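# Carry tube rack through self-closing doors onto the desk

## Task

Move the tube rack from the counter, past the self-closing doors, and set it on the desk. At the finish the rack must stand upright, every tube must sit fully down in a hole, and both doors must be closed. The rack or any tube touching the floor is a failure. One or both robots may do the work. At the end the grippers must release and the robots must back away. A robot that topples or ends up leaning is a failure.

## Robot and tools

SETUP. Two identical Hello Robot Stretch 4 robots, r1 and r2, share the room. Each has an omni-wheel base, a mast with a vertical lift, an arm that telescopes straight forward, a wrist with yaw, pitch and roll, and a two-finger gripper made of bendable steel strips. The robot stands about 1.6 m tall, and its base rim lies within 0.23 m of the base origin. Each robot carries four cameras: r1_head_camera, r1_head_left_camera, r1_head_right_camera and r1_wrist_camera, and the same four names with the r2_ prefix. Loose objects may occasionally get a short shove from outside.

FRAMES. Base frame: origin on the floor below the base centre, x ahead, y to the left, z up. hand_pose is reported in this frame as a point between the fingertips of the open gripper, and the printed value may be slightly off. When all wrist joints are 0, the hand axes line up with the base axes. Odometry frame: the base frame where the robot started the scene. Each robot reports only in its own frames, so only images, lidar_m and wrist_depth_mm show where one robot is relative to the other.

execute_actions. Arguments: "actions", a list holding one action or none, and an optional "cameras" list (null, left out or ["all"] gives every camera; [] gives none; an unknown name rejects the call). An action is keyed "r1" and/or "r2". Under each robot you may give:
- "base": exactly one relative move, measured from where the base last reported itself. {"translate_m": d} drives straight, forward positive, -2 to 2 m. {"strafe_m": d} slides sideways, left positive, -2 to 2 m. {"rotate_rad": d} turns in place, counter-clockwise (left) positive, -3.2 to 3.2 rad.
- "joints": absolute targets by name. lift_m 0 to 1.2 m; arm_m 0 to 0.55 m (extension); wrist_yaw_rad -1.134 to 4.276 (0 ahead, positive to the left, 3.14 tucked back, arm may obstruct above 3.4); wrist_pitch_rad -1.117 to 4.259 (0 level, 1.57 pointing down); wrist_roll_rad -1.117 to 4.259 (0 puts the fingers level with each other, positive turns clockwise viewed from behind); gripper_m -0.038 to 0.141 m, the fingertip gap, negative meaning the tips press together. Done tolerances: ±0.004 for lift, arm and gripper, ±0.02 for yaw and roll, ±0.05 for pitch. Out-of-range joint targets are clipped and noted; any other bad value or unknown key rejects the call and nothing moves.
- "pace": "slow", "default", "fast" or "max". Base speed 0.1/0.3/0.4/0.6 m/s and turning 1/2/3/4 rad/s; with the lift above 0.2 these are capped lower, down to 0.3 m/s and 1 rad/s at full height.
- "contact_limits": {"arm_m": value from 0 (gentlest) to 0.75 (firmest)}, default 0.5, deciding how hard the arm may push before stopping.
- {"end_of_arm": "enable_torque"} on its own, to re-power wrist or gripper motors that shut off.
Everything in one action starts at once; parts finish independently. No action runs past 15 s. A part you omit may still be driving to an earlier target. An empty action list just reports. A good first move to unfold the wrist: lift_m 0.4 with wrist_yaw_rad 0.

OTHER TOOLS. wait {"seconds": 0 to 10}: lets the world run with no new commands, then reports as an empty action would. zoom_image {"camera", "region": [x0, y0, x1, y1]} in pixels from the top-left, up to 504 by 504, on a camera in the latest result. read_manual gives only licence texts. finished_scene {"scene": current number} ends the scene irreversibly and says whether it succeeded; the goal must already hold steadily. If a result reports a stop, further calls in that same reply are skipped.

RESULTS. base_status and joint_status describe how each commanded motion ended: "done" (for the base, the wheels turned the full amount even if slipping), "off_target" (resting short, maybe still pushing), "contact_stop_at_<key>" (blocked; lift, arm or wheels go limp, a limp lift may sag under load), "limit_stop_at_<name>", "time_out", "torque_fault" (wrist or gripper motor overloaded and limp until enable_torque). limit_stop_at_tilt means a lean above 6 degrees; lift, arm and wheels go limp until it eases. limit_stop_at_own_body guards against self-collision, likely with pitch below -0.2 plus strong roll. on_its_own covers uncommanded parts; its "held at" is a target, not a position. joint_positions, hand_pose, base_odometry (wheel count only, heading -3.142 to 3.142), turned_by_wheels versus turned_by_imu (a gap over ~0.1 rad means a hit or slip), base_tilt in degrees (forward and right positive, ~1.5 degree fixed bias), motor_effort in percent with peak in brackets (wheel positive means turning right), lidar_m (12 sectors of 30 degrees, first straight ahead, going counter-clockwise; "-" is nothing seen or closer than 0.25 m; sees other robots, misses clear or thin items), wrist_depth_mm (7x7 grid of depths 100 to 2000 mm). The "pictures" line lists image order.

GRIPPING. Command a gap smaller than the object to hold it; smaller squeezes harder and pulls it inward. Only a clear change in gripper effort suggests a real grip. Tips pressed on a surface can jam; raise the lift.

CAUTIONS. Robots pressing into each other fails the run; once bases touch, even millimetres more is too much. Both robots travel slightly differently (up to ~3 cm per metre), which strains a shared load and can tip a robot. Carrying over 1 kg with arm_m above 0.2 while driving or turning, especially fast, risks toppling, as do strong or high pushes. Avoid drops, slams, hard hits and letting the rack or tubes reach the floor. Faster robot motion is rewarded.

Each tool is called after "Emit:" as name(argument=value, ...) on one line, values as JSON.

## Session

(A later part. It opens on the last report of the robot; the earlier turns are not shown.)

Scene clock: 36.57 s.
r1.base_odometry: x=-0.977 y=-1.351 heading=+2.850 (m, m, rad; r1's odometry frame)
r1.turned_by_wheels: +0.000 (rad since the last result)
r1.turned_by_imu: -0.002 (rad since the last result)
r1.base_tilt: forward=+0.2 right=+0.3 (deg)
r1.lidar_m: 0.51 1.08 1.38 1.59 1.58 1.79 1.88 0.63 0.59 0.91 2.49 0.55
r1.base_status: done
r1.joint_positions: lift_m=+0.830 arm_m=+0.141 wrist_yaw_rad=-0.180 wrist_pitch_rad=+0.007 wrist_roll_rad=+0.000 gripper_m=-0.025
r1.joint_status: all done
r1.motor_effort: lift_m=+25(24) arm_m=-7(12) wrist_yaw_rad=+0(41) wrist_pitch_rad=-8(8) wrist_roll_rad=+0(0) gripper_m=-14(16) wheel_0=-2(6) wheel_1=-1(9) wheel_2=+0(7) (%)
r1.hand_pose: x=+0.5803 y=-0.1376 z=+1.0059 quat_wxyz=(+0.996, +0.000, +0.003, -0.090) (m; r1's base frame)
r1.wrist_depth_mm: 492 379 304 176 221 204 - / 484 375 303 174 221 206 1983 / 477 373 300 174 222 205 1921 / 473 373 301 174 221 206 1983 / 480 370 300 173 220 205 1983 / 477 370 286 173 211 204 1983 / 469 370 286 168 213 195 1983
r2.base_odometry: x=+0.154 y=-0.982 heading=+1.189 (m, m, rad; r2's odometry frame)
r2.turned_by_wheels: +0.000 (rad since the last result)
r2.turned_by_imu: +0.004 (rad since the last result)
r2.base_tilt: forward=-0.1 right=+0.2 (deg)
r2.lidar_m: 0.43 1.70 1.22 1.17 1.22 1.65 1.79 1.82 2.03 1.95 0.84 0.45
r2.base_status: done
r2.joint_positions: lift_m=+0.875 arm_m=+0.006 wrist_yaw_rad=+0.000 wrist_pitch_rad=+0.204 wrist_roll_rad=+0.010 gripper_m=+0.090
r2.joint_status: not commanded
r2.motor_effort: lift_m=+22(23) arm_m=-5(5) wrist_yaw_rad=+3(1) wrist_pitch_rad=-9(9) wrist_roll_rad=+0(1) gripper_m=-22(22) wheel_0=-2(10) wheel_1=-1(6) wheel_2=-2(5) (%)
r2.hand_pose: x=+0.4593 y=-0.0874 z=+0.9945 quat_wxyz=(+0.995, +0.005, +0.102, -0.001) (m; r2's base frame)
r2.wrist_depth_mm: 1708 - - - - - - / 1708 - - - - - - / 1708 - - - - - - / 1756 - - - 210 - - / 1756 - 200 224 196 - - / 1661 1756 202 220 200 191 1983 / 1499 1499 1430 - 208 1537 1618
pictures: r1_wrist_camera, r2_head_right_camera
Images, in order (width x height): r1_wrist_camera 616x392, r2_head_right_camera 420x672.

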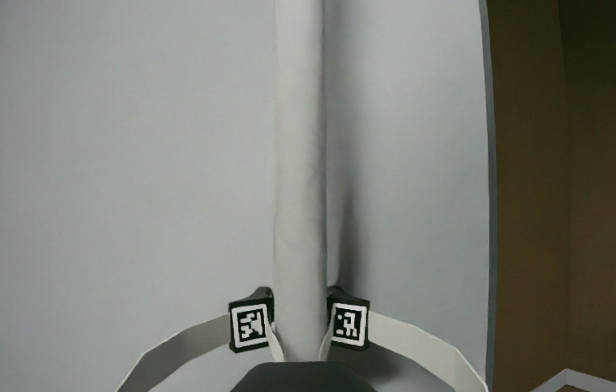

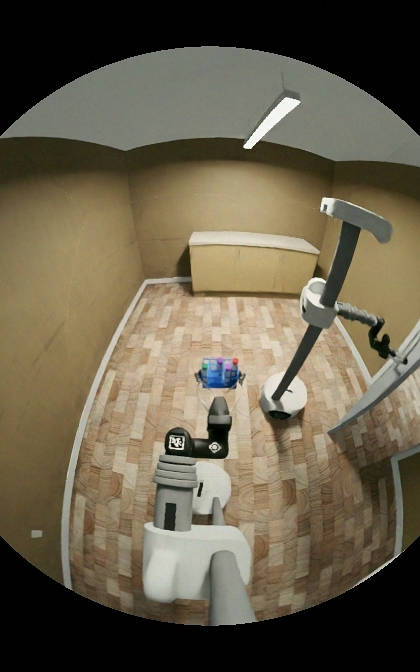

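Emit:
execute_actions(actions=[{"r1":{"base":{"strafe_m":0.13},"joints":{"arm_m":0.045}},"r2":{"base":{"rotate_rad":-1.6},"pace":"slow"}}], cameras=["r1_wrist_camera","r2_head_left_camera","r2_head_camera"])

Scene clock: 39.77 s.
r1.base_odometry: x=-1.014 y=-1.475 heading=+2.850 (m, m, rad; r1's odometry frame)
r1.turned_by_wheels: +0.000 (rad since the last result)
r1.turned_by_imu: +0.000 (rad since the last result)
r1.base_tilt: forward=+0.1 right=+0.1 (deg)
r1.lidar_m: 0.44 1.16 1.33 1.47 1.45 1.64 1.92 1.92 0.92 0.95 2.63 0.42
r1.base_status: done
r1.joint_positions: lift_m=+0.830 arm_m=+0.046 wrist_yaw_rad=-0.178 wrist_pitch_rad=+0.007 wrist_roll_rad=+0.000 gripper_m=-0.025
r1.joint_status: all done
r1.motor_effort: lift_m=+25(25) arm_m=-7(15) wrist_yaw_rad=-5(67) wrist_pitch_rad=-8(10) wrist_roll_rad=+0(0) gripper_m=-13(17) wheel_0=+1(12) wheel_1=-1(7) wheel_2=+1(13) (%)
r1.hand_pose: x=+0.4856 y=-0.1372 z=+1.0059 quat_wxyz=(+0.996, +0.000, +0.003, -0.089) (m; r1's base frame)
r1.wrist_depth_mm: 798 517 349 179 215 188 - / 798 512 347 179 216 186 - / 788 512 345 178 216 186 - / 768 500 343 177 216 185 - / 778 504 343 176 216 185 - / 788 504 317 175 204 184 - / 798 512 317 168 187 178 -
r2.base_odometry: x=+0.154 y=-0.982 heading=-0.411 (m, m, rad; r2's odometry frame)
r2.turned_by_wheels: -1.600 (rad since the last result)
r2.turned_by_imu: -1.613 (rad since the last result)
r2.base_tilt: forward=-0.2 right=+0.2 (deg)
r2.lidar_m: 0.43 0.99 0.93 2.35 1.78 1.27 1.17 1.22 1.61 1.75 1.78 0.45
r2.base_status: done
r2.joint_positions: lift_m=+0.875 arm_m=+0.006 wrist_yaw_rad=+0.000 wrist_pitch_rad=+0.204 wrist_roll_rad=+0.010 gripper_m=+0.090
r2.joint_status: not commanded
r2.motor_effort: lift_m=+22(22) arm_m=-5(5) wrist_yaw_rad=+1(2) wrist_pitch_rad=-9(9) wrist_roll_rad=+0(1) gripper_m=-22(23) wheel_0=+3(3) wheel_1=+1(4) wheel_2=+1(6) (%)
r2.hand_pose: x=+0.4593 y=-0.0875 z=+0.9945 quat_wxyz=(+0.995, +0.005, +0.102, -0.001) (m; r2's base frame)
r2.wrist_depth_mm: 831 - - - 1576 1537 1576 / 842 - - - 1661 1576 1618 / 878 1708 - - 1618 1661 1708 / 1008 1661 - 1756 208 1756 1756 / 1008 1618 200 226 197 1863 1863 / 1618 1205 202 220 200 191 1921 / 1430 1397 1430 - 208 1537 1576
pictures: r1_wrist_camera, r2_head_camera, r2_head_left_camera
Images, in order (width x height): r1_wrist_camera 616x392, r2_head_camera 420x560, r2_head_left_camera 420x672.

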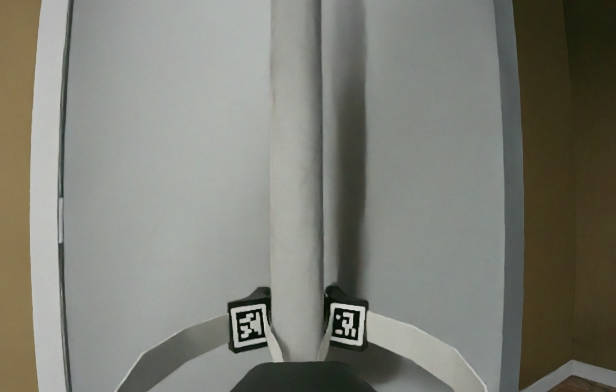

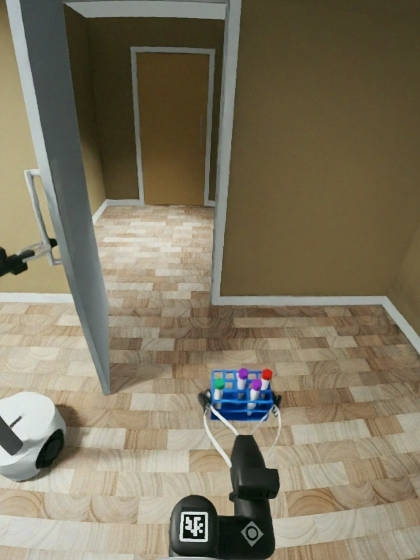

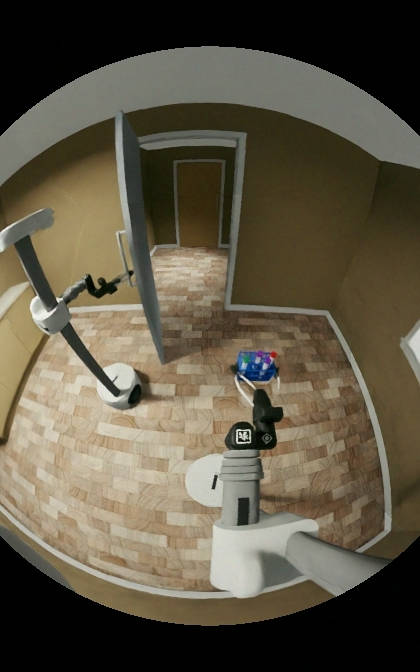

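Emit:
execute_actions(actions=[{"r2":{"base":{"strafe_m":0.36}}}], cameras=["r2_head_camera"])

Scene clock: 42.67 s.
r1.base_odometry: x=-1.014 y=-1.475 heading=+2.850 (m, m, rad; r1's odometry frame)
r1.turned_by_wheels: +0.000 (rad since the last result)
r1.turned_by_imu: -0.001 (rad since the last result)
r1.base_tilt: forward=+0.1 right=+0.3 (deg)
r1.lidar_m: 0.44 1.17 1.33 1.48 1.45 1.67 1.90 0.76 0.66 0.58 2.64 0.42
r1.base_status: not commanded
r1.joint_positions: lift_m=+0.830 arm_m=+0.046 wrist_yaw_rad=-0.178 wrist_pitch_rad=+0.007 wrist_roll_rad=+0.000 gripper_m=-0.025
r1.joint_status: not commanded
r1.motor_effort: lift_m=+25(25) arm_m=-7(8) wrist_yaw_rad=-5(5) wrist_pitch_rad=-8(9) wrist_roll_rad=-1(2) gripper_m=-13(15) wheel_0=+1(1) wheel_1=-1(1) wheel_2=+1(1) (%)
r1.hand_pose: x=+0.4856 y=-0.1372 z=+1.0059 quat_wxyz=(+0.996, +0.000, +0.003, -0.089) (m; r1's base frame)
r1.wrist_depth_mm: 809 517 351 180 216 189 - / 798 512 347 179 216 186 - / 798 504 347 177 217 186 - / 778 504 340 176 216 185 - / 788 496 345 176 215 185 - / 798 504 317 174 204 184 - / 778 512 317 169 187 178 -
r2.base_odometry: x=+0.298 y=-0.652 heading=-0.410 (m, m, rad; r2's odometry frame)
r2.turned_by_wheels: +0.000 (rad since the last result)
r2.turned_by_imu: -0.001 (rad since the last result)
r2.base_tilt: forward=-0.2 right=+0.2 (deg)
r2.lidar_m: 0.40 0.67 0.71 2.00 1.80 1.28 1.19 1.23 1.64 2.10 2.20 0.43
r2.base_status: done
r2.joint_positions: lift_m=+0.875 arm_m=+0.006 wrist_yaw_rad=+0.000 wrist_pitch_rad=+0.204 wrist_roll_rad=+0.010 gripper_m=+0.090
r2.joint_status: not commanded
r2.motor_effort: lift_m=+22(22) arm_m=-5(5) wrist_yaw_rad=+0(2) wrist_pitch_rad=-9(9) wrist_roll_rad=+0(0) gripper_m=-21(23) wheel_0=+1(12) wheel_1=-1(9) wheel_2=+0(5) (%)
r2.hand_pose: x=+0.4593 y=-0.0874 z=+0.9946 quat_wxyz=(+0.995, +0.005, +0.102, -0.001) (m; r2's base frame)
r2.wrist_depth_mm: 1537 1537 - - - 1499 1537 / 1576 1576 - - - 1576 1618 / 668 1618 809 - 1661 1708 1708 / 1756 1708 842 - 209 1708 1708 / 1808 1756 200 226 196 1808 1808 / 1756 1756 202 219 200 191 1808 / 1464 1499 946 - 208 1537 1576
pictures: r2_head_camera
Images, in order (width x height): r2_head_camera 420x560.

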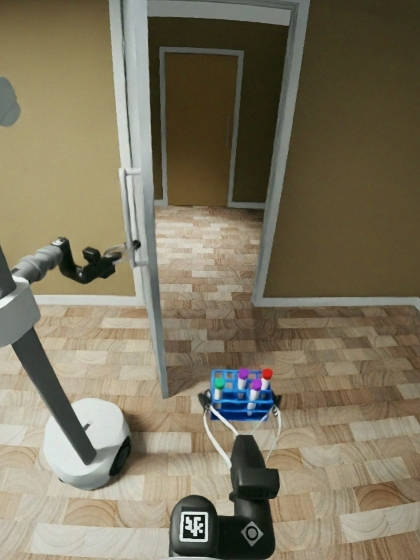

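Emit:
execute_actions(actions=[{"r2":{"base":{"strafe_m":-0.06}}}], cameras=["r2_wrist_camera"])

Emit:
execute_actions(actions=[{"r2":{"base":{"translate_m":0.75}}}], cameras=["r2_head_camera","r2_head_left_camera"])

Scene clock: 47.57 s.
r1.base_odometry: x=-1.014 y=-1.475 heading=+2.850 (m, m, rad; r1's odometry frame)
r1.turned_by_wheels: +0.000 (rad since the last result)
r1.turned_by_imu: -0.002 (rad since the last result)
r1.base_tilt: forward=+0.2 right=+0.2 (deg)
r1.lidar_m: 0.44 1.17 1.33 1.47 1.44 1.65 1.91 0.92 0.73 0.65 2.65 0.43
r1.base_status: not commanded
r1.joint_positions: lift_m=+0.830 arm_m=+0.046 wrist_yaw_rad=-0.178 wrist_pitch_rad=+0.007 wrist_roll_rad=+0.000 gripper_m=-0.025
r1.joint_status: not commanded
r1.motor_effort: lift_m=+25(25) arm_m=-7(8) wrist_yaw_rad=-5(5) wrist_pitch_rad=-8(8) wrist_roll_rad=+1(1) gripper_m=-18(14) wheel_0=+1(1) wheel_1=-1(1) wheel_2=+1(1) (%)
r1.hand_pose: x=+0.4856 y=-0.1372 z=+1.0059 quat_wxyz=(+0.996, +0.000, +0.003, -0.089) (m; r1's base frame)
r1.wrist_depth_mm: 809 521 351 180 216 189 - / 809 517 347 179 216 185 - / 788 512 345 177 216 186 - / 778 504 343 176 216 185 - / 788 500 345 176 216 184 - / 778 504 317 175 204 184 - / 778 512 317 168 186 178 -
r2.base_odometry: x=+0.274 y=-0.707 heading=-0.410 (m, m, rad; r2's odometry frame)
r2.turned_by_wheels: +0.000 (rad since the last result)
r2.turned_by_imu: +0.000 (rad since the last result)
r2.base_tilt: forward=-0.1 right=+0.2 (deg)
r2.lidar_m: 0.44 0.71 0.74 2.04 1.77 1.26 1.18 1.23 1.63 2.00 2.11 0.45
r2.base_status: done
r2.joint_positions: lift_m=+0.875 arm_m=+0.006 wrist_yaw_rad=+0.000 wrist_pitch_rad=+0.204 wrist_roll_rad=+0.010 gripper_m=+0.090
r2.joint_status: not commanded
r2.motor_effort: lift_m=+22(22) arm_m=-5(5) wrist_yaw_rad=+0(1) wrist_pitch_rad=-8(9) wrist_roll_rad=+0(1) gripper_m=-22(24) wheel_0=+0(9) wheel_1=+1(7) wheel_2=+1(0) (%)
r2.hand_pose: x=+0.4593 y=-0.0874 z=+0.9946 quat_wxyz=(+0.995, +0.005, +0.102, -0.001) (m; r2's base frame)
r2.wrist_depth_mm: 1537 1537 - - 1537 1537 1537 / 1576 1499 - - 1661 1576 1576 / 715 866 - - 1708 1708 1661 / 1756 1708 1008 - 211 1708 1756 / 1808 1808 199 225 197 1863 1808 / 1808 1708 202 219 201 191 1808 / 1464 1499 931 - 208 1537 1576
pictures: r2_wrist_camera
Images, in order (width x height): r2_wrist_camera 616x392.

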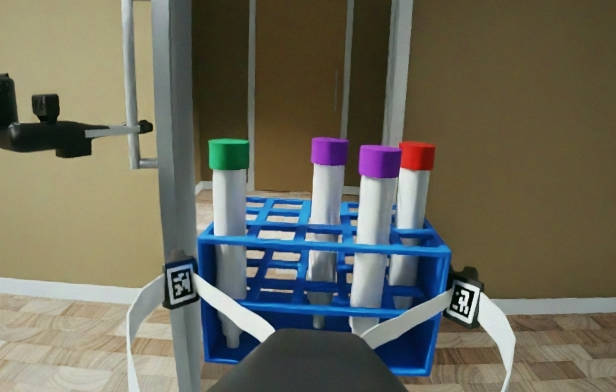

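Scene clock: 51.53 s.
r1.base_odometry: x=-1.014 y=-1.475 heading=+2.850 (m, m, rad; r1's odometry frame)
r1.turned_by_wheels: +0.000 (rad since the last result)
r1.turned_by_imu: -0.001 (rad since the last result)
r1.base_tilt: forward=+0.0 right=+0.3 (deg)
r1.lidar_m: 0.44 1.18 1.31 1.48 1.45 1.64 1.90 1.93 2.15 0.41 0.37 0.45
r1.base_status: not commanded
r1.joint_positions: lift_m=+0.830 arm_m=+0.046 wrist_yaw_rad=-0.178 wrist_pitch_rad=+0.007 wrist_roll_rad=+0.000 gripper_m=-0.025
r1.joint_status: not commanded
r1.motor_effort: lift_m=+25(25) arm_m=-8(8) wrist_yaw_rad=-5(5) wrist_pitch_rad=-8(7) wrist_roll_rad=+0(0) gripper_m=-15(14) wheel_0=+1(1) wheel_1=-1(1) wheel_2=+0(1) (%)
r1.hand_pose: x=+0.4856 y=-0.1372 z=+1.0059 quat_wxyz=(+0.996, +0.000, +0.003, -0.089) (m; r1's base frame)
r1.wrist_depth_mm: 798 517 351 180 216 189 - / 798 517 351 178 216 186 - / 798 504 345 177 216 185 - / 778 500 345 176 216 185 - / 778 504 345 176 216 185 449 / 788 512 315 174 204 184 - / 798 512 315 169 186 178 -
r2.base_odometry: x=+0.962 y=-1.006 heading=-0.410 (m, m, rad; r2's odometry frame)
r2.turned_by_wheels: +0.000 (rad since the last result)
r2.turned_by_imu: -0.003 (rad since the last result)
r2.base_tilt: forward=-0.1 right=+0.2 (deg)
r2.lidar_m: 0.43 0.36 0.42 0.40 0.44 2.07 1.94 2.02 2.15 2.01 1.77 0.44
r2.base_status: done
r2.joint_positions: lift_m=+0.875 arm_m=+0.006 wrist_yaw_rad=+0.000 wrist_pitch_rad=+0.204 wrist_roll_rad=+0.010 gripper_m=+0.090
r2.joint_status: not commanded
r2.motor_effort: lift_m=+22(22) arm_m=-5(5) wrist_yaw_rad=-1(0) wrist_pitch_rad=-9(9) wrist_roll_rad=+0(0) gripper_m=-22(22) wheel_0=+1(3) wheel_1=-1(5) wheel_2=+1(9) (%)
r2.hand_pose: x=+0.4593 y=-0.0874 z=+0.9946 quat_wxyz=(+0.995, +0.005, +0.102, -0.001) (m; r2's base frame)
r2.wrist_depth_mm: 676 - - - - 878 878 / 683 - - - - 891 904 / 683 - - - - 946 946 / 676 - - - 211 976 976 / 676 - 200 226 197 1008 1042 / 654 960 202 220 200 191 1060 / 634 1255 1430 - 208 1118 1118
pictures: r2_head_camera, r2_head_left_camera
Images, in order (width x height): r2_head_camera 420x560, r2_head_left_camera 420x672.

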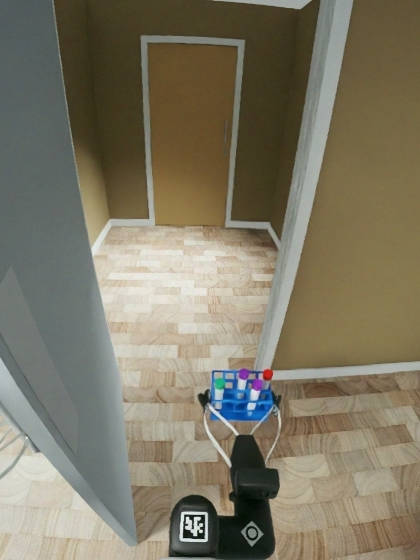

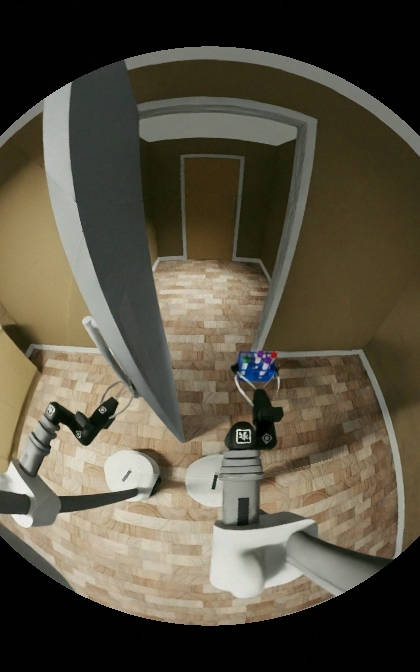

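Emit:
execute_actions(actions=[])

Scene clock: 52.77 s.
r1.base_odometry: x=-1.014 y=-1.475 heading=+2.850 (m, m, rad; r1's odometry frame)
r1.turned_by_wheels: +0.000 (rad since the last result)
r1.turned_by_imu: +0.000 (rad since the last result)
r1.base_tilt: forward=+0.1 right=+0.2 (deg)
r1.lidar_m: 0.44 1.17 1.31 1.47 1.45 1.64 1.94 1.93 2.17 0.42 0.40 0.41
r1.base_status: not commanded
r1.joint_positions: lift_m=+0.830 arm_m=+0.046 wrist_yaw_rad=-0.178 wrist_pitch_rad=+0.007 wrist_roll_rad=+0.000 gripper_m=-0.025
r1.joint_status: not commanded
r1.motor_effort: lift_m=+25(25) arm_m=-7(8) wrist_yaw_rad=-5(5) wrist_pitch_rad=-8(7) wrist_roll_rad=+0(0) gripper_m=-12(14) wheel_0=+1(1) wheel_1=-1(1) wheel_2=+1(1) (%)
r1.hand_pose: x=+0.4856 y=-0.1372 z=+1.0059 quat_wxyz=(+0.996, +0.000, +0.003, -0.089) (m; r1's base frame)
r1.wrist_depth_mm: 798 517 349 179 216 189 - / 809 512 349 178 216 186 - / 788 504 345 178 216 185 - / 778 500 345 176 216 185 1983 / 778 508 347 176 215 184 452 / 778 504 315 175 204 184 1983 / 788 512 317 169 186 178 -
r2.base_odometry: x=+0.962 y=-1.006 heading=-0.410 (m, m, rad; r2's odometry frame)
r2.turned_by_wheels: +0.000 (rad since the last result)
r2.turned_by_imu: +0.000 (rad since the last result)
r2.base_tilt: forward=-0.1 right=+0.2 (deg)
r2.lidar_m: 0.43 0.36 0.40 0.39 0.44 2.08 1.93 2.01 2.15 2.01 1.77 0.46
r2.base_status: done
r2.joint_positions: lift_m=+0.875 arm_m=+0.006 wrist_yaw_rad=+0.000 wrist_pitch_rad=+0.204 wrist_roll_rad=+0.010 gripper_m=+0.090
r2.joint_status: not commanded
r2.motor_effort: lift_m=+22(22) arm_m=-5(5) wrist_yaw_rad=+0(0) wrist_pitch_rad=-9(9) wrist_roll_rad=+0(0) gripper_m=-21(22) wheel_0=+1(3) wheel_1=-1(5) wheel_2=+2(9) (%)
r2.hand_pose: x=+0.4593 y=-0.0874 z=+0.9946 quat_wxyz=(+0.995, +0.005, +0.102, -0.001) (m; r2's base frame)
r2.wrist_depth_mm: 683 - - - - 866 878 / 683 - - - - 891 891 / 676 - - - - 946 946 / 683 - - - 209 976 976 / 676 - 200 225 197 1008 1025 / 647 960 202 220 200 191 1098 / 640 1229 1464 - 207 1118 1118
pictures: r1_head_camera, r1_head_left_camera, r1_head_right_camera, r1_wrist_camera, r2_head_camera, r2_head_left_camera, r2_head_right_camera, r2_wrist_camera
Images, in order (width x height): r1_head_camera 420x560, r1_head_left_camera 420x672, r1_head_right_camera 420x672, r1_wrist_camera 616x392, r2_head_camera 420x560, r2_head_left_camera 420x672, r2_head_right_camera 420x672, r2_wrist_camera 616x392.

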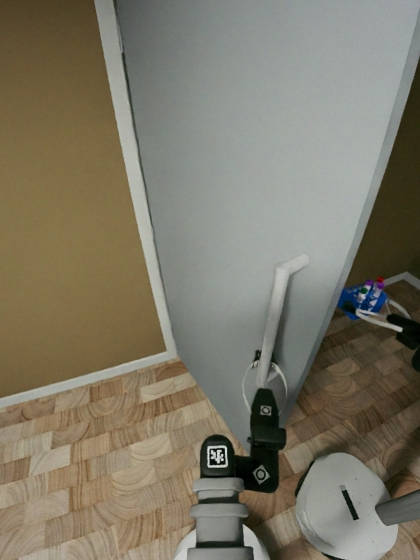

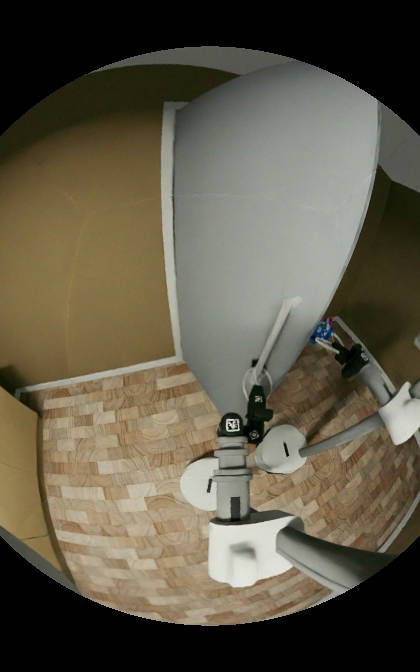

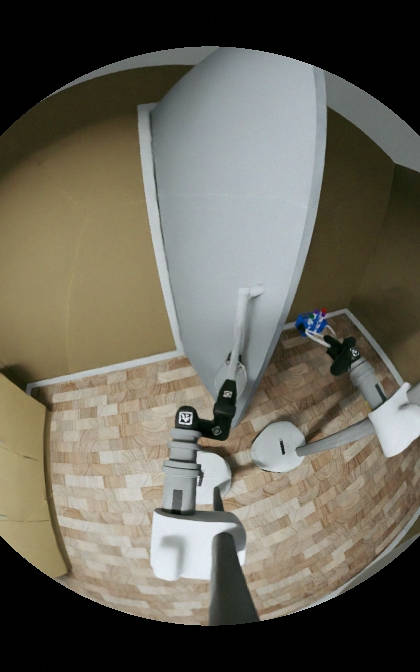

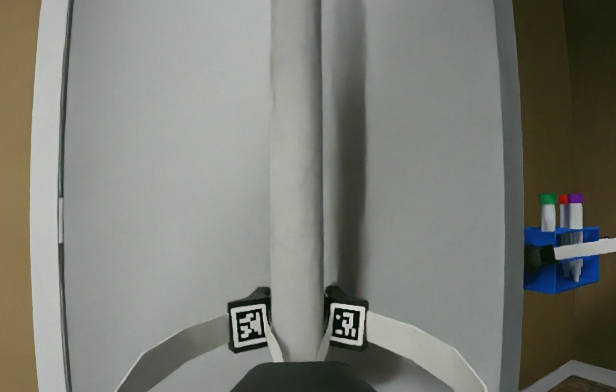

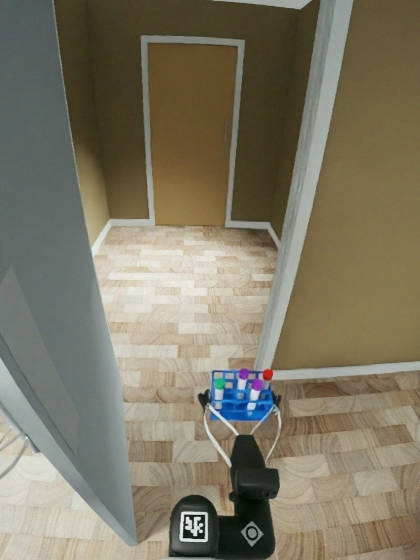

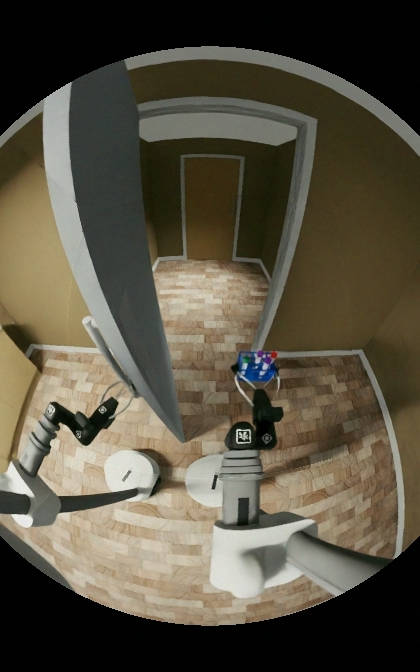

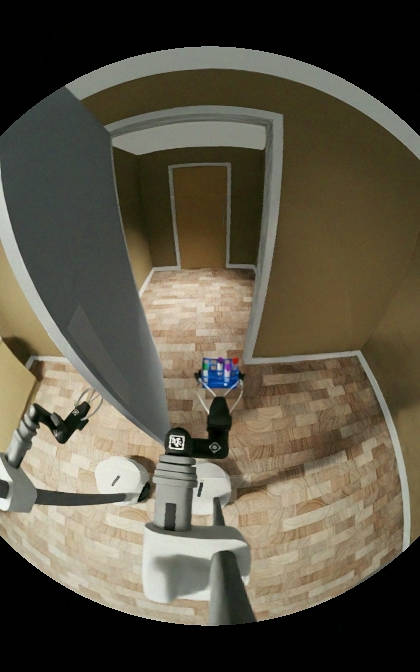

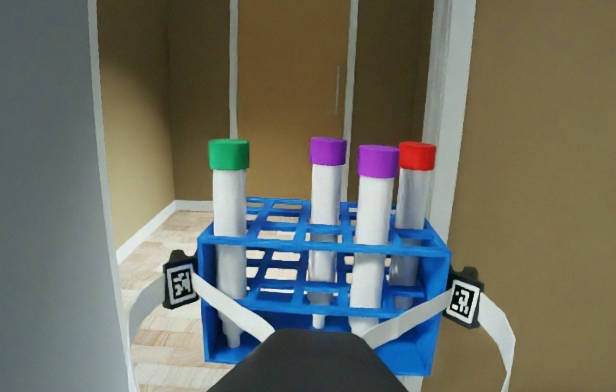

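Emit:
execute_actions(actions=[{"r2":{"base":{"translate_m":0.7}}}], cameras=["r2_head_camera","r2_head_left_camera","r1_head_right_camera"])

Scene clock: 56.93 s.
r1.base_odometry: x=-1.014 y=-1.475 heading=+2.850 (m, m, rad; r1's odometry frame)
r1.turned_by_wheels: +0.000 (rad since the last result)
r1.turned_by_imu: -0.001 (rad since the last result)
r1.base_tilt: forward=+0.2 right=+0.2 (deg)
r1.lidar_m: 0.42 1.16 1.31 1.48 1.44 1.64 1.94 1.92 2.16 2.63 2.62 0.42
r1.base_status: not commanded
r1.joint_positions: lift_m=+0.830 arm_m=+0.046 wrist_yaw_rad=-0.178 wrist_pitch_rad=+0.007 wrist_roll_rad=+0.000 gripper_m=-0.025
r1.joint_status: not commanded
r1.motor_effort: lift_m=+25(25) arm_m=-8(7) wrist_yaw_rad=-5(5) wrist_pitch_rad=-8(8) wrist_roll_rad=+0(1) gripper_m=-14(16) wheel_0=+1(1) wheel_1=-1(1) wheel_2=+0(0) (%)
r1.hand_pose: x=+0.4856 y=-0.1372 z=+1.0059 quat_wxyz=(+0.996, +0.000, +0.003, -0.089) (m; r1's base frame)
r1.wrist_depth_mm: 798 521 351 180 216 189 - / 788 508 349 179 216 186 - / 788 508 345 178 217 185 - / 788 504 345 176 216 186 - / 788 500 345 176 216 184 - / 788 500 319 175 203 183 - / 788 508 317 168 186 178 -
r2.base_odometry: x=+1.604 y=-1.285 heading=-0.410 (m, m, rad; r2's odometry frame)
r2.turned_by_wheels: +0.000 (rad since the last result)
r2.turned_by_imu: -0.003 (rad since the last result)
r2.base_tilt: forward=-0.2 right=+0.2 (deg)
r2.lidar_m: 0.43 0.78 0.41 0.34 0.33 0.39 2.64 2.69 2.10 2.00 0.73 0.43
r2.base_status: done
r2.joint_positions: lift_m=+0.875 arm_m=+0.006 wrist_yaw_rad=+0.000 wrist_pitch_rad=+0.204 wrist_roll_rad=+0.010 gripper_m=+0.090
r2.joint_status: not commanded
r2.motor_effort: lift_m=+22(22) arm_m=-5(5) wrist_yaw_rad=+0(2) wrist_pitch_rad=-8(10) wrist_roll_rad=+0(0) gripper_m=-20(24) wheel_0=+0(8) wheel_1=-1(4) wheel_2=+0(11) (%)
r2.hand_pose: x=+0.4593 y=-0.0874 z=+0.9946 quat_wxyz=(+0.995, +0.005, +0.102, +0.000) (m; r2's base frame)
r2.wrist_depth_mm: 1618 - - - - 1756 1281 / 1661 - - - - 1756 1281 / 1708 - - - - 1808 1255 / 1708 - - - 210 1708 1229 / 1708 - 199 226 197 1576 1229 / 1661 1808 202 220 200 191 421 / 1464 1499 1464 - 208 1537 415
pictures: r1_head_right_camera, r2_head_camera, r2_head_left_camera
Images, in order (width x height): r1_head_right_camera 420x672, r2_head_camera 420x560, r2_head_left_camera 420x672.

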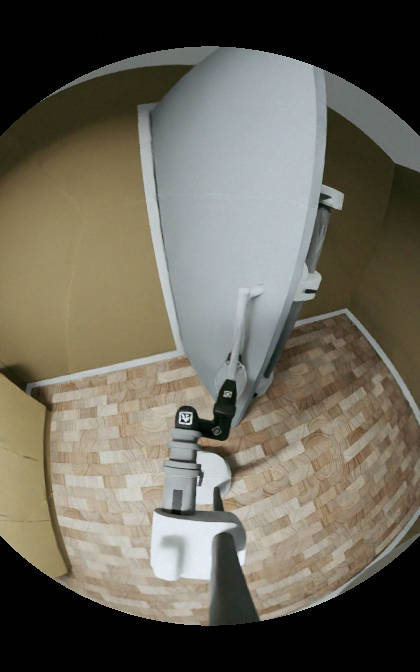

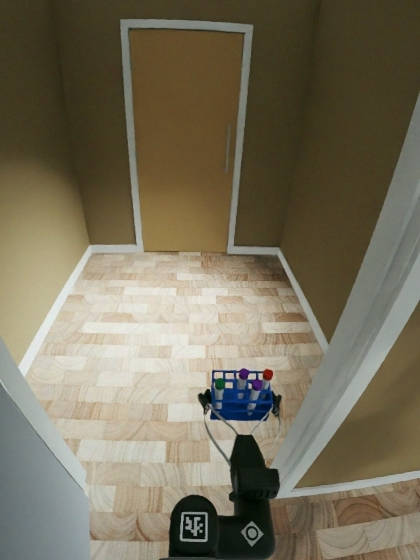

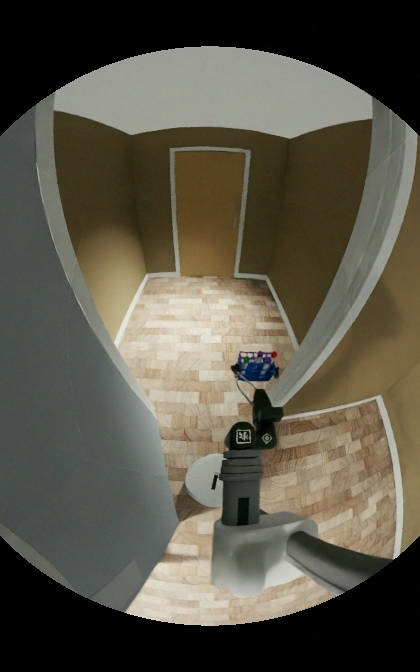

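Emit:
execute_actions(actions=[{"r2":{"base":{"strafe_m":0.075},"pace":"slow"},"r1":{"joints":{"gripper_m":0.07}}}], cameras=["r1_wrist_camera","r2_head_left_camera"])

Emit:
execute_actions(actions=[{"r1":{"base":{"translate_m":-0.17},"joints":{"arm_m":0.002}}}], cameras=["r1_wrist_camera","r1_head_right_camera"])

Scene clock: 59.17 s.
r1.base_odometry: x=-1.014 y=-1.475 heading=+2.850 (m, m, rad; r1's odometry frame)
r1.turned_by_wheels: +0.000 (rad since the last result)
r1.turned_by_imu: -0.001 (rad since the last result)
r1.base_tilt: forward=+0.2 right=+0.3 (deg)
r1.lidar_m: 0.58 1.17 1.33 1.47 1.46 1.64 1.93 1.91 2.15 2.65 2.61 0.44
r1.base_status: not commanded
r1.joint_positions: lift_m=+0.830 arm_m=+0.046 wrist_yaw_rad=-0.182 wrist_pitch_rad=+0.006 wrist_roll_rad=+0.000 gripper_m=+0.070
r1.joint_status: all done
r1.motor_effort: lift_m=+25(25) arm_m=-7(7) wrist_yaw_rad=+5(5) wrist_pitch_rad=-7(8) wrist_roll_rad=-1(1) gripper_m=-2(13) wheel_0=+0(1) wheel_1=-1(1) wheel_2=+0(1) (%)
r1.hand_pose: x=+0.4851 y=-0.1381 z=+1.0059 quat_wxyz=(+0.996, +0.000, +0.003, -0.091) (m; r1's base frame)
r1.wrist_depth_mm: 798 564 399 314 252 222 - / 809 559 397 312 252 219 - / 788 544 392 312 251 219 - / 788 544 392 310 252 219 - / 778 539 392 310 251 217 - / 788 549 208 310 196 217 - / 798 549 377 147 249 211 -
r2.base_odometry: x=+1.634 y=-1.217 heading=-0.411 (m, m, rad; r2's odometry frame)
r2.turned_by_wheels: +0.000 (rad since the last result)
r2.turned_by_imu: -0.001 (rad since the last result)
r2.base_tilt: forward=-0.1 right=+0.2 (deg)
r2.lidar_m: 0.43 0.59 0.30 0.25 0.25 0.27 2.67 2.74 2.19 2.08 0.70 0.44
r2.base_status: done
r2.joint_positions: lift_m=+0.875 arm_m=+0.006 wrist_yaw_rad=+0.000 wrist_pitch_rad=+0.204 wrist_roll_rad=+0.010 gripper_m=+0.090
r2.joint_status: not commanded
r2.motor_effort: lift_m=+22(22) arm_m=-5(5) wrist_yaw_rad=+0(0) wrist_pitch_rad=-10(8) wrist_roll_rad=+0(0) gripper_m=-19(24) wheel_0=-2(8) wheel_1=+0(5) wheel_2=-1(6) (%)
r2.hand_pose: x=+0.4593 y=-0.0874 z=+0.9946 quat_wxyz=(+0.995, +0.005, +0.102, +0.000) (m; r2's base frame)
r2.wrist_depth_mm: 1537 - - - - 1921 1397 / 1576 - - - - 1921 1366 / 1576 - - - - 1921 1336 / 1661 - - - 209 1921 1336 / 1661 - 200 226 196 1708 1308 / 1576 1756 202 220 200 191 1281 / 1499 1464 1430 - 208 1537 1308
pictures: r1_wrist_camera, r2_head_left_camera
Images, in order (width x height): r1_wrist_camera 616x392, r2_head_left_camera 420x672.

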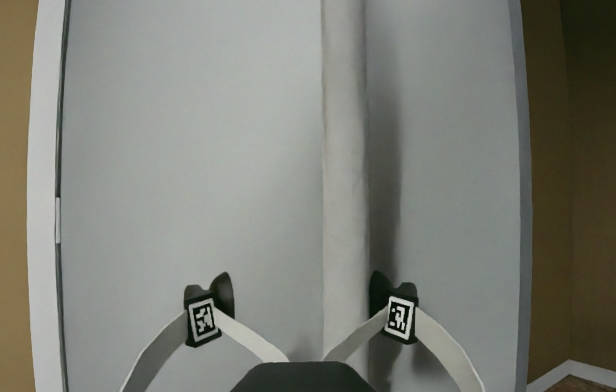

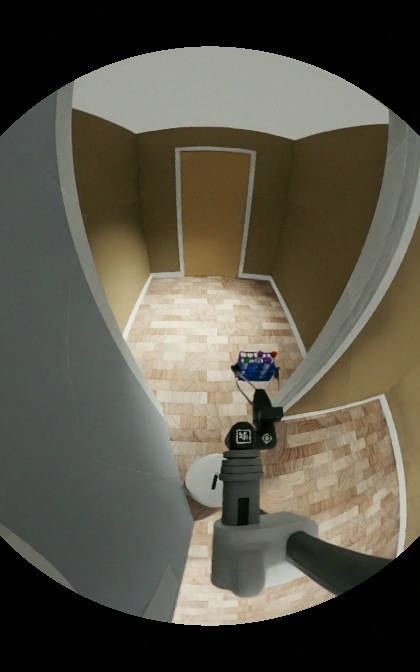

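Scene clock: 61.10 s.
r1.base_odometry: x=-0.851 y=-1.524 heading=+2.850 (m, m, rad; r1's odometry frame)
r1.turned_by_wheels: +0.000 (rad since the last result)
r1.turned_by_imu: +0.000 (rad since the last result)
r1.base_tilt: forward=+0.1 right=+0.3 (deg)
r1.lidar_m: 0.77 1.33 1.51 1.41 1.41 1.57 1.75 1.75 1.97 2.70 2.67 0.66
r1.base_status: done
r1.joint_positions: lift_m=+0.830 arm_m=+0.003 wrist_yaw_rad=-0.180 wrist_pitch_rad=+0.006 wrist_roll_rad=+0.000 gripper_m=+0.070
r1.joint_status: all done
r1.motor_effort: lift_m=+25(25) arm_m=-7(8) wrist_yaw_rad=+0(5) wrist_pitch_rad=-8(8) wrist_roll_rad=+1(0) gripper_m=-2(3) wheel_0=-1(5) wheel_1=+0(7) wheel_2=-2(8) (%)
r1.hand_pose: x=+0.4423 y=-0.1377 z=+1.0060 quat_wxyz=(+0.996, +0.000, +0.003, -0.090) (m; r1's base frame)
r1.wrist_depth_mm: 1008 904 683 554 496 - - / 976 891 676 549 488 - - / 991 904 676 554 488 - - / 991 878 661 549 488 1983 - / 991 891 668 544 492 1983 - / 976 878 208 549 200 - - / 991 904 654 144 473 - -
r2.base_odometry: x=+1.634 y=-1.217 heading=-0.411 (m, m, rad; r2's odometry frame)
r2.turned_by_wheels: +0.000 (rad since the last result)
r2.turned_by_imu: -0.001 (rad since the last result)
r2.base_tilt: forward=-0.1 right=+0.1 (deg)
r2.lidar_m: 0.42 0.59 0.26 0.25 - 0.25 0.34 2.73 2.17 2.07 0.70 0.45
r2.base_status: not commanded
r2.joint_positions: lift_m=+0.875 arm_m=+0.006 wrist_yaw_rad=+0.000 wrist_pitch_rad=+0.204 wrist_roll_rad=+0.010 gripper_m=+0.090
r2.joint_status: not commanded
r2.motor_effort: lift_m=+22(22) arm_m=-5(5) wrist_yaw_rad=+2(1) wrist_pitch_rad=-9(9) wrist_roll_rad=+0(0) gripper_m=-23(22) wheel_0=-2(8) wheel_1=-1(3) wheel_2=+0(2) (%)
r2.hand_pose: x=+0.4593 y=-0.0874 z=+0.9946 quat_wxyz=(+0.995, +0.005, +0.102, +0.000) (m; r2's base frame)
r2.wrist_depth_mm: 1537 - - - - 1921 1366 / 1576 - - - - 1983 1366 / 1576 - - - - 1863 1336 / 1618 - - - 211 1921 1308 / 1661 - 199 225 196 1756 1308 / 1618 1756 202 220 200 191 1308 / 1464 1464 1430 - 208 1537 1336
pictures: r1_head_right_camera, r1_wrist_camera
Images, in order (width x height): r1_head_right_camera 420x672, r1_wrist_camera 616x392.

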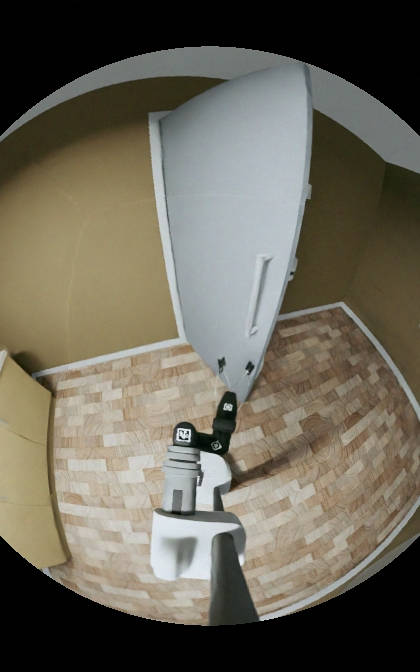

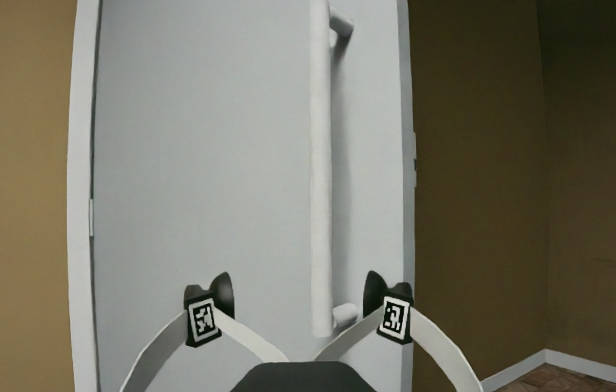

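Emit:
execute_actions(actions=[{"r1":{"base":{"rotate_rad":0.37},"joints":{"wrist_yaw_rad":3.1,"lift_m":0.5,"gripper_m":0.02},"pace":"fast"}}], cameras=["r1_head_camera","r1_head_right_camera"])

Scene clock: 63.80 s.
r1.base_odometry: x=-0.851 y=-1.524 heading=-3.064 (m, m, rad; r1's odometry frame)
r1.turned_by_wheels: +0.370 (rad since the last result)
r1.turned_by_imu: +0.374 (rad since the last result)
r1.base_tilt: forward=+0.0 right=+0.2 (deg)
r1.lidar_m: 1.14 1.41 1.42 1.38 1.49 1.80 1.75 1.86 2.58 2.67 0.68 0.65
r1.base_status: done
r1.joint_positions: lift_m=+0.500 arm_m=+0.003 wrist_yaw_rad=+3.100 wrist_pitch_rad=+0.006 wrist_roll_rad=+0.000 gripper_m=+0.020
r1.joint_status: all done
r1.motor_effort: lift_m=+15(22) arm_m=-7(7) wrist_yaw_rad=+1(6) wrist_pitch_rad=-6(8) wrist_roll_rad=+0(1) gripper_m=-2(4) wheel_0=-2(7) wheel_1=+0(7) wheel_2=+0(8) (%)
r1.hand_pose: x=-0.1105 y=+0.0994 z=+0.6769 quat_wxyz=(+0.021, -0.003, +0.000, +1.000) (m; r1's base frame)
r1.wrist_depth_mm: - 142 1921 1921 1921 - - / - 142 1921 - 1921 1983 1983 / - 131 230 1921 1921 1921 1921 / 112 141 297 1921 1983 1983 1983 / 1863 1863 1921 1983 1921 1983 1983 / 1808 1921 216 211 1921 1921 1863 / 1756 1708 1618 158 891 1708 1756
r2.base_odometry: x=+1.634 y=-1.217 heading=-0.411 (m, m, rad; r2's odometry frame)
r2.turned_by_wheels: +0.000 (rad since the last result)
r2.turned_by_imu: +0.000 (rad since the last result)
r2.base_tilt: forward=-0.1 right=+0.2 (deg)
r2.lidar_m: 0.43 0.57 0.27 0.25 - 0.25 0.34 2.71 2.20 2.08 0.73 0.45
r2.base_status: not commanded
r2.joint_positions: lift_m=+0.875 arm_m=+0.006 wrist_yaw_rad=+0.000 wrist_pitch_rad=+0.204 wrist_roll_rad=+0.010 gripper_m=+0.090
r2.joint_status: not commanded
r2.motor_effort: lift_m=+22(22) arm_m=-5(5) wrist_yaw_rad=+0(0) wrist_pitch_rad=-9(9) wrist_roll_rad=+0(0) gripper_m=-22(21) wheel_0=-3(2) wheel_1=+0(0) wheel_2=+0(0) (%)
r2.hand_pose: x=+0.4593 y=-0.0874 z=+0.9946 quat_wxyz=(+0.995, +0.005, +0.102, +0.000) (m; r2's base frame)
r2.wrist_depth_mm: 1576 - - - - 1921 1366 / 1576 - - - - 1921 1336 / 1576 - - - - 1921 1308 / 1618 - - - 211 1863 1308 / 1661 - 200 225 196 1756 1308 / 1661 1708 203 220 200 192 1308 / 1464 1464 1430 - 208 1499 1308
pictures: r1_head_camera, r1_head_right_camera
Images, in order (width x height): r1_head_camera 420x560, r1_head_right_camera 420x672.

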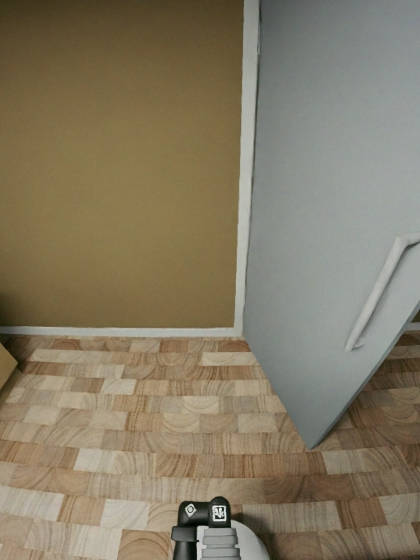

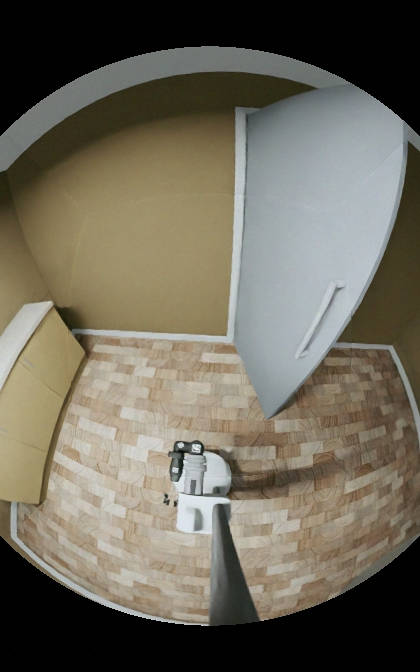

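Emit:
execute_actions(actions=[{"r1":{"base":{"strafe_m":-0.8},"pace":"fast"}}], cameras=["r1_head_camera","r1_head_right_camera"])

Scene clock: 67.53 s.
r1.base_odometry: x=-0.913 y=-0.726 heading=-3.064 (m, m, rad; r1's odometry frame)
r1.turned_by_wheels: +0.000 (rad since the last result)
r1.turned_by_imu: -0.002 (rad since the last result)
r1.base_tilt: forward=-0.1 right=+0.3 (deg)
r1.lidar_m: 0.64 0.54 1.94 2.18 2.32 1.85 1.78 1.86 1.94 1.87 1.84 1.35
r1.base_status: done
r1.joint_positions: lift_m=+0.500 arm_m=+0.003 wrist_yaw_rad=+3.100 wrist_pitch_rad=+0.006 wrist_roll_rad=+0.000 gripper_m=+0.020
r1.joint_status: not commanded
r1.motor_effort: lift_m=+15(15) arm_m=-7(7) wrist_yaw_rad=+1(1) wrist_pitch_rad=-6(7) wrist_roll_rad=+0(0) gripper_m=-4(4) wheel_0=-2(11) wheel_1=+2(11) wheel_2=+0(1) (%)
r1.hand_pose: x=-0.1105 y=+0.0994 z=+0.6769 quat_wxyz=(+0.021, -0.003, +0.000, +1.000) (m; r1's base frame)
r1.wrist_depth_mm: - 142 1921 1983 1921 1983 - / - 141 1863 1983 1983 - - / - 131 229 1921 - - - / 112 141 296 1921 1921 - 1983 / 1921 1983 1921 1983 1983 1983 1983 / 1921 1921 216 210 - 1983 1983 / 1756 1708 1576 158 904 1708 1756
r2.base_odometry: x=+1.634 y=-1.217 heading=-0.411 (m, m, rad; r2's odometry frame)
r2.turned_by_wheels: +0.000 (rad since the last result)
r2.turned_by_imu: -0.001 (rad since the last result)
r2.base_tilt: forward=-0.2 right=+0.2 (deg)
r2.lidar_m: 0.43 0.58 0.26 0.25 - 0.25 0.34 0.66 2.17 2.08 0.72 0.45
r2.base_status: not commanded
r2.joint_positions: lift_m=+0.875 arm_m=+0.006 wrist_yaw_rad=+0.000 wrist_pitch_rad=+0.204 wrist_roll_rad=+0.010 gripper_m=+0.090
r2.joint_status: not commanded
r2.motor_effort: lift_m=+22(22) arm_m=-4(5) wrist_yaw_rad=+0(0) wrist_pitch_rad=-9(9) wrist_roll_rad=+0(0) gripper_m=-22(21) wheel_0=-2(2) wheel_1=-1(1) wheel_2=+0(0) (%)
r2.hand_pose: x=+0.4593 y=-0.0874 z=+0.9946 quat_wxyz=(+0.995, +0.005, +0.102, +0.000) (m; r2's base frame)
r2.wrist_depth_mm: 1499 - - - - 1863 1397 / 1576 - - - - 1863 1336 / 1618 - - - - 1921 1336 / 1618 - - - 210 1921 1308 / 1618 - 200 225 197 1708 1281 / 1618 1756 203 220 200 191 1336 / 1499 1537 1430 - 208 1537 1308
pictures: r1_head_camera, r1_head_right_camera
Images, in order (width x height): r1_head_camera 420x560, r1_head_right_camera 420x672.

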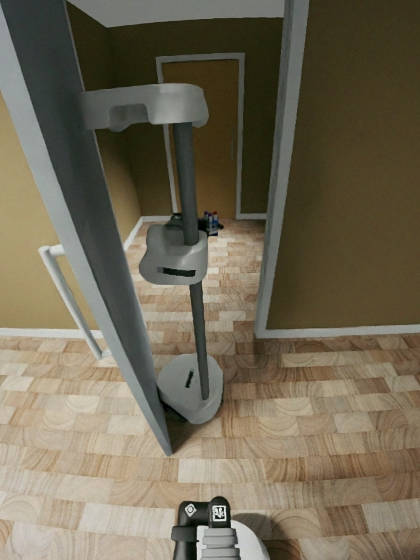

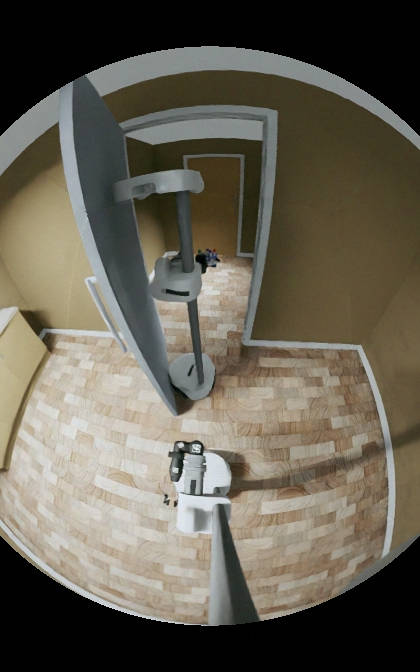

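Emit:
execute_actions(actions=[{"r1":{"base":{"strafe_m":-0.08},"pace":"fast"}}], cameras=[])

Emit:
execute_actions(actions=[{"r1":{"base":{"translate_m":0.26}}}], cameras=["r1_head_camera","r1_head_left_camera"])

Scene clock: 69.00 s.
r1.base_odometry: x=-0.920 y=-0.647 heading=-3.064 (m, m, rad; r1's odometry frame)
r1.turned_by_wheels: +0.000 (rad since the last result)
r1.turned_by_imu: -0.001 (rad since the last result)
r1.base_tilt: forward=+0.0 right=+0.1 (deg)
r1.lidar_m: 0.65 0.59 1.97 2.27 2.39 1.84 1.75 1.88 1.86 1.79 1.81 1.36
r1.base_status: done
r1.joint_positions: lift_m=+0.500 arm_m=+0.003 wrist_yaw_rad=+3.100 wrist_pitch_rad=+0.006 wrist_roll_rad=+0.000 gripper_m=+0.020
r1.joint_status: not commanded
r1.motor_effort: lift_m=+15(15) arm_m=-6(7) wrist_yaw_rad=+1(0) wrist_pitch_rad=-6(7) wrist_roll_rad=+1(1) gripper_m=-3(2) wheel_0=+0(11) wheel_1=+1(9) wheel_2=-1(1) (%)
r1.hand_pose: x=-0.1105 y=+0.0994 z=+0.6769 quat_wxyz=(+0.021, -0.003, +0.000, +1.000) (m; r1's base frame)
r1.wrist_depth_mm: - 142 1921 1983 - 1983 1983 / - 142 1983 1983 1921 1983 1983 / - 131 229 1983 - 1983 - / 112 141 294 1921 1983 1921 1983 / 1921 1921 1921 1863 1983 1921 - / 1921 1921 216 210 1921 1863 1983 / 1708 1708 1661 158 878 1708 1756
r2.base_odometry: x=+1.634 y=-1.217 heading=-0.411 (m, m, rad; r2's odometry frame)
r2.turned_by_wheels: +0.000 (rad since the last result)
r2.turned_by_imu: +0.000 (rad since the last result)
r2.base_tilt: forward=-0.1 right=+0.1 (deg)
r2.lidar_m: 0.43 0.56 0.25 0.25 - 0.25 0.34 0.66 2.18 2.07 0.70 0.46
r2.base_status: not commanded
r2.joint_positions: lift_m=+0.875 arm_m=+0.006 wrist_yaw_rad=+0.000 wrist_pitch_rad=+0.204 wrist_roll_rad=+0.010 gripper_m=+0.090
r2.joint_status: not commanded
r2.motor_effort: lift_m=+22(22) arm_m=-5(5) wrist_yaw_rad=+2(3) wrist_pitch_rad=-9(9) wrist_roll_rad=+1(1) gripper_m=-23(24) wheel_0=-2(3) wheel_1=+0(1) wheel_2=+0(0) (%)
r2.hand_pose: x=+0.4593 y=-0.0874 z=+0.9946 quat_wxyz=(+0.995, +0.005, +0.102, +0.000) (m; r2's base frame)
r2.wrist_depth_mm: 1537 - - - - 1921 1397 / 1576 - - - - 1921 1366 / 1618 - - - - 1921 1336 / 1618 - - - 210 1921 1281 / 1618 - 200 225 196 1756 1308 / 1576 1661 202 220 200 191 1336 / 1464 1499 1430 - 208 1576 1308
pictures: none
No camera images: the call's "cameras" was empty. Leave "cameras" out to get every camera's image.

Scene clock: 71.33 s.
r1.base_odometry: x=-1.179 y=-0.667 heading=-3.064 (m, m, rad; r1's odometry frame)
r1.turned_by_wheels: +0.000 (rad since the last result)
r1.turned_by_imu: -0.001 (rad since the last result)
r1.base_tilt: forward=+0.1 right=+0.2 (deg)
r1.lidar_m: 0.46 0.40 0.39 2.27 2.40 2.08 2.02 2.16 1.87 1.80 1.49 1.08
r1.base_status: done
r1.joint_positions: lift_m=+0.500 arm_m=+0.003 wrist_yaw_rad=+3.100 wrist_pitch_rad=+0.006 wrist_roll_rad=+0.000 gripper_m=+0.020
r1.joint_status: not commanded
r1.motor_effort: lift_m=+15(15) arm_m=-7(7) wrist_yaw_rad=+0(0) wrist_pitch_rad=-7(7) wrist_roll_rad=+0(0) gripper_m=-2(5) wheel_0=+2(4) wheel_1=+1(6) wheel_2=+0(9) (%)
r1.hand_pose: x=-0.1105 y=+0.0994 z=+0.6769 quat_wxyz=(+0.021, -0.003, +0.000, +1.000) (m; r1's base frame)
r1.wrist_depth_mm: - 143 - - - - - / - 142 - - - - - / - 131 228 - - - - / 112 141 297 - - - - / - - - - - - - / - - 216 211 - - - / 1756 1708 1661 158 878 1661 1756
r2.base_odometry: x=+1.634 y=-1.217 heading=-0.411 (m, m, rad; r2's odometry frame)
r2.turned_by_wheels: +0.000 (rad since the last result)
r2.turned_by_imu: +0.000 (rad since the last result)
r2.base_tilt: forward=-0.2 right=+0.1 (deg)
r2.lidar_m: 0.43 0.57 0.26 0.25 - 0.25 0.34 0.44 2.18 2.06 0.73 0.44
r2.base_status: not commanded
r2.joint_positions: lift_m=+0.875 arm_m=+0.006 wrist_yaw_rad=+0.000 wrist_pitch_rad=+0.204 wrist_roll_rad=+0.010 gripper_m=+0.090
r2.joint_status: not commanded
r2.motor_effort: lift_m=+22(22) arm_m=-4(5) wrist_yaw_rad=+1(1) wrist_pitch_rad=-9(9) wrist_roll_rad=+1(0) gripper_m=-24(24) wheel_0=-3(2) wheel_1=+0(0) wheel_2=+0(0) (%)
r2.hand_pose: x=+0.4593 y=-0.0874 z=+0.9946 quat_wxyz=(+0.995, +0.005, +0.102, +0.000) (m; r2's base frame)
r2.wrist_depth_mm: 1576 - - - - 1921 1366 / 1618 - - - - 1983 1366 / 1618 - - - - 1983 1336 / 1618 - - - 210 1863 1281 / 1618 - 199 225 197 1708 1308 / 1618 1756 202 220 200 191 1336 / 1464 1499 1397 - 208 1537 1308
pictures: r1_head_camera, r1_head_left_camera
Images, in order (width x height): r1_head_camera 420x560, r1_head_left_camera 420x672.

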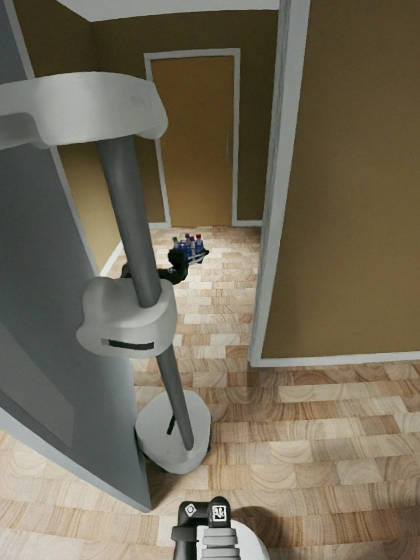

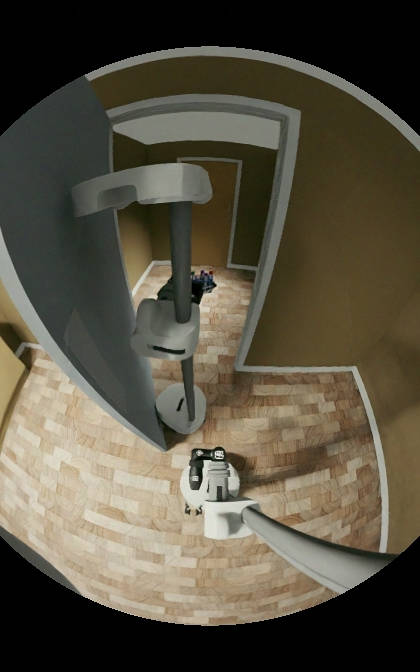

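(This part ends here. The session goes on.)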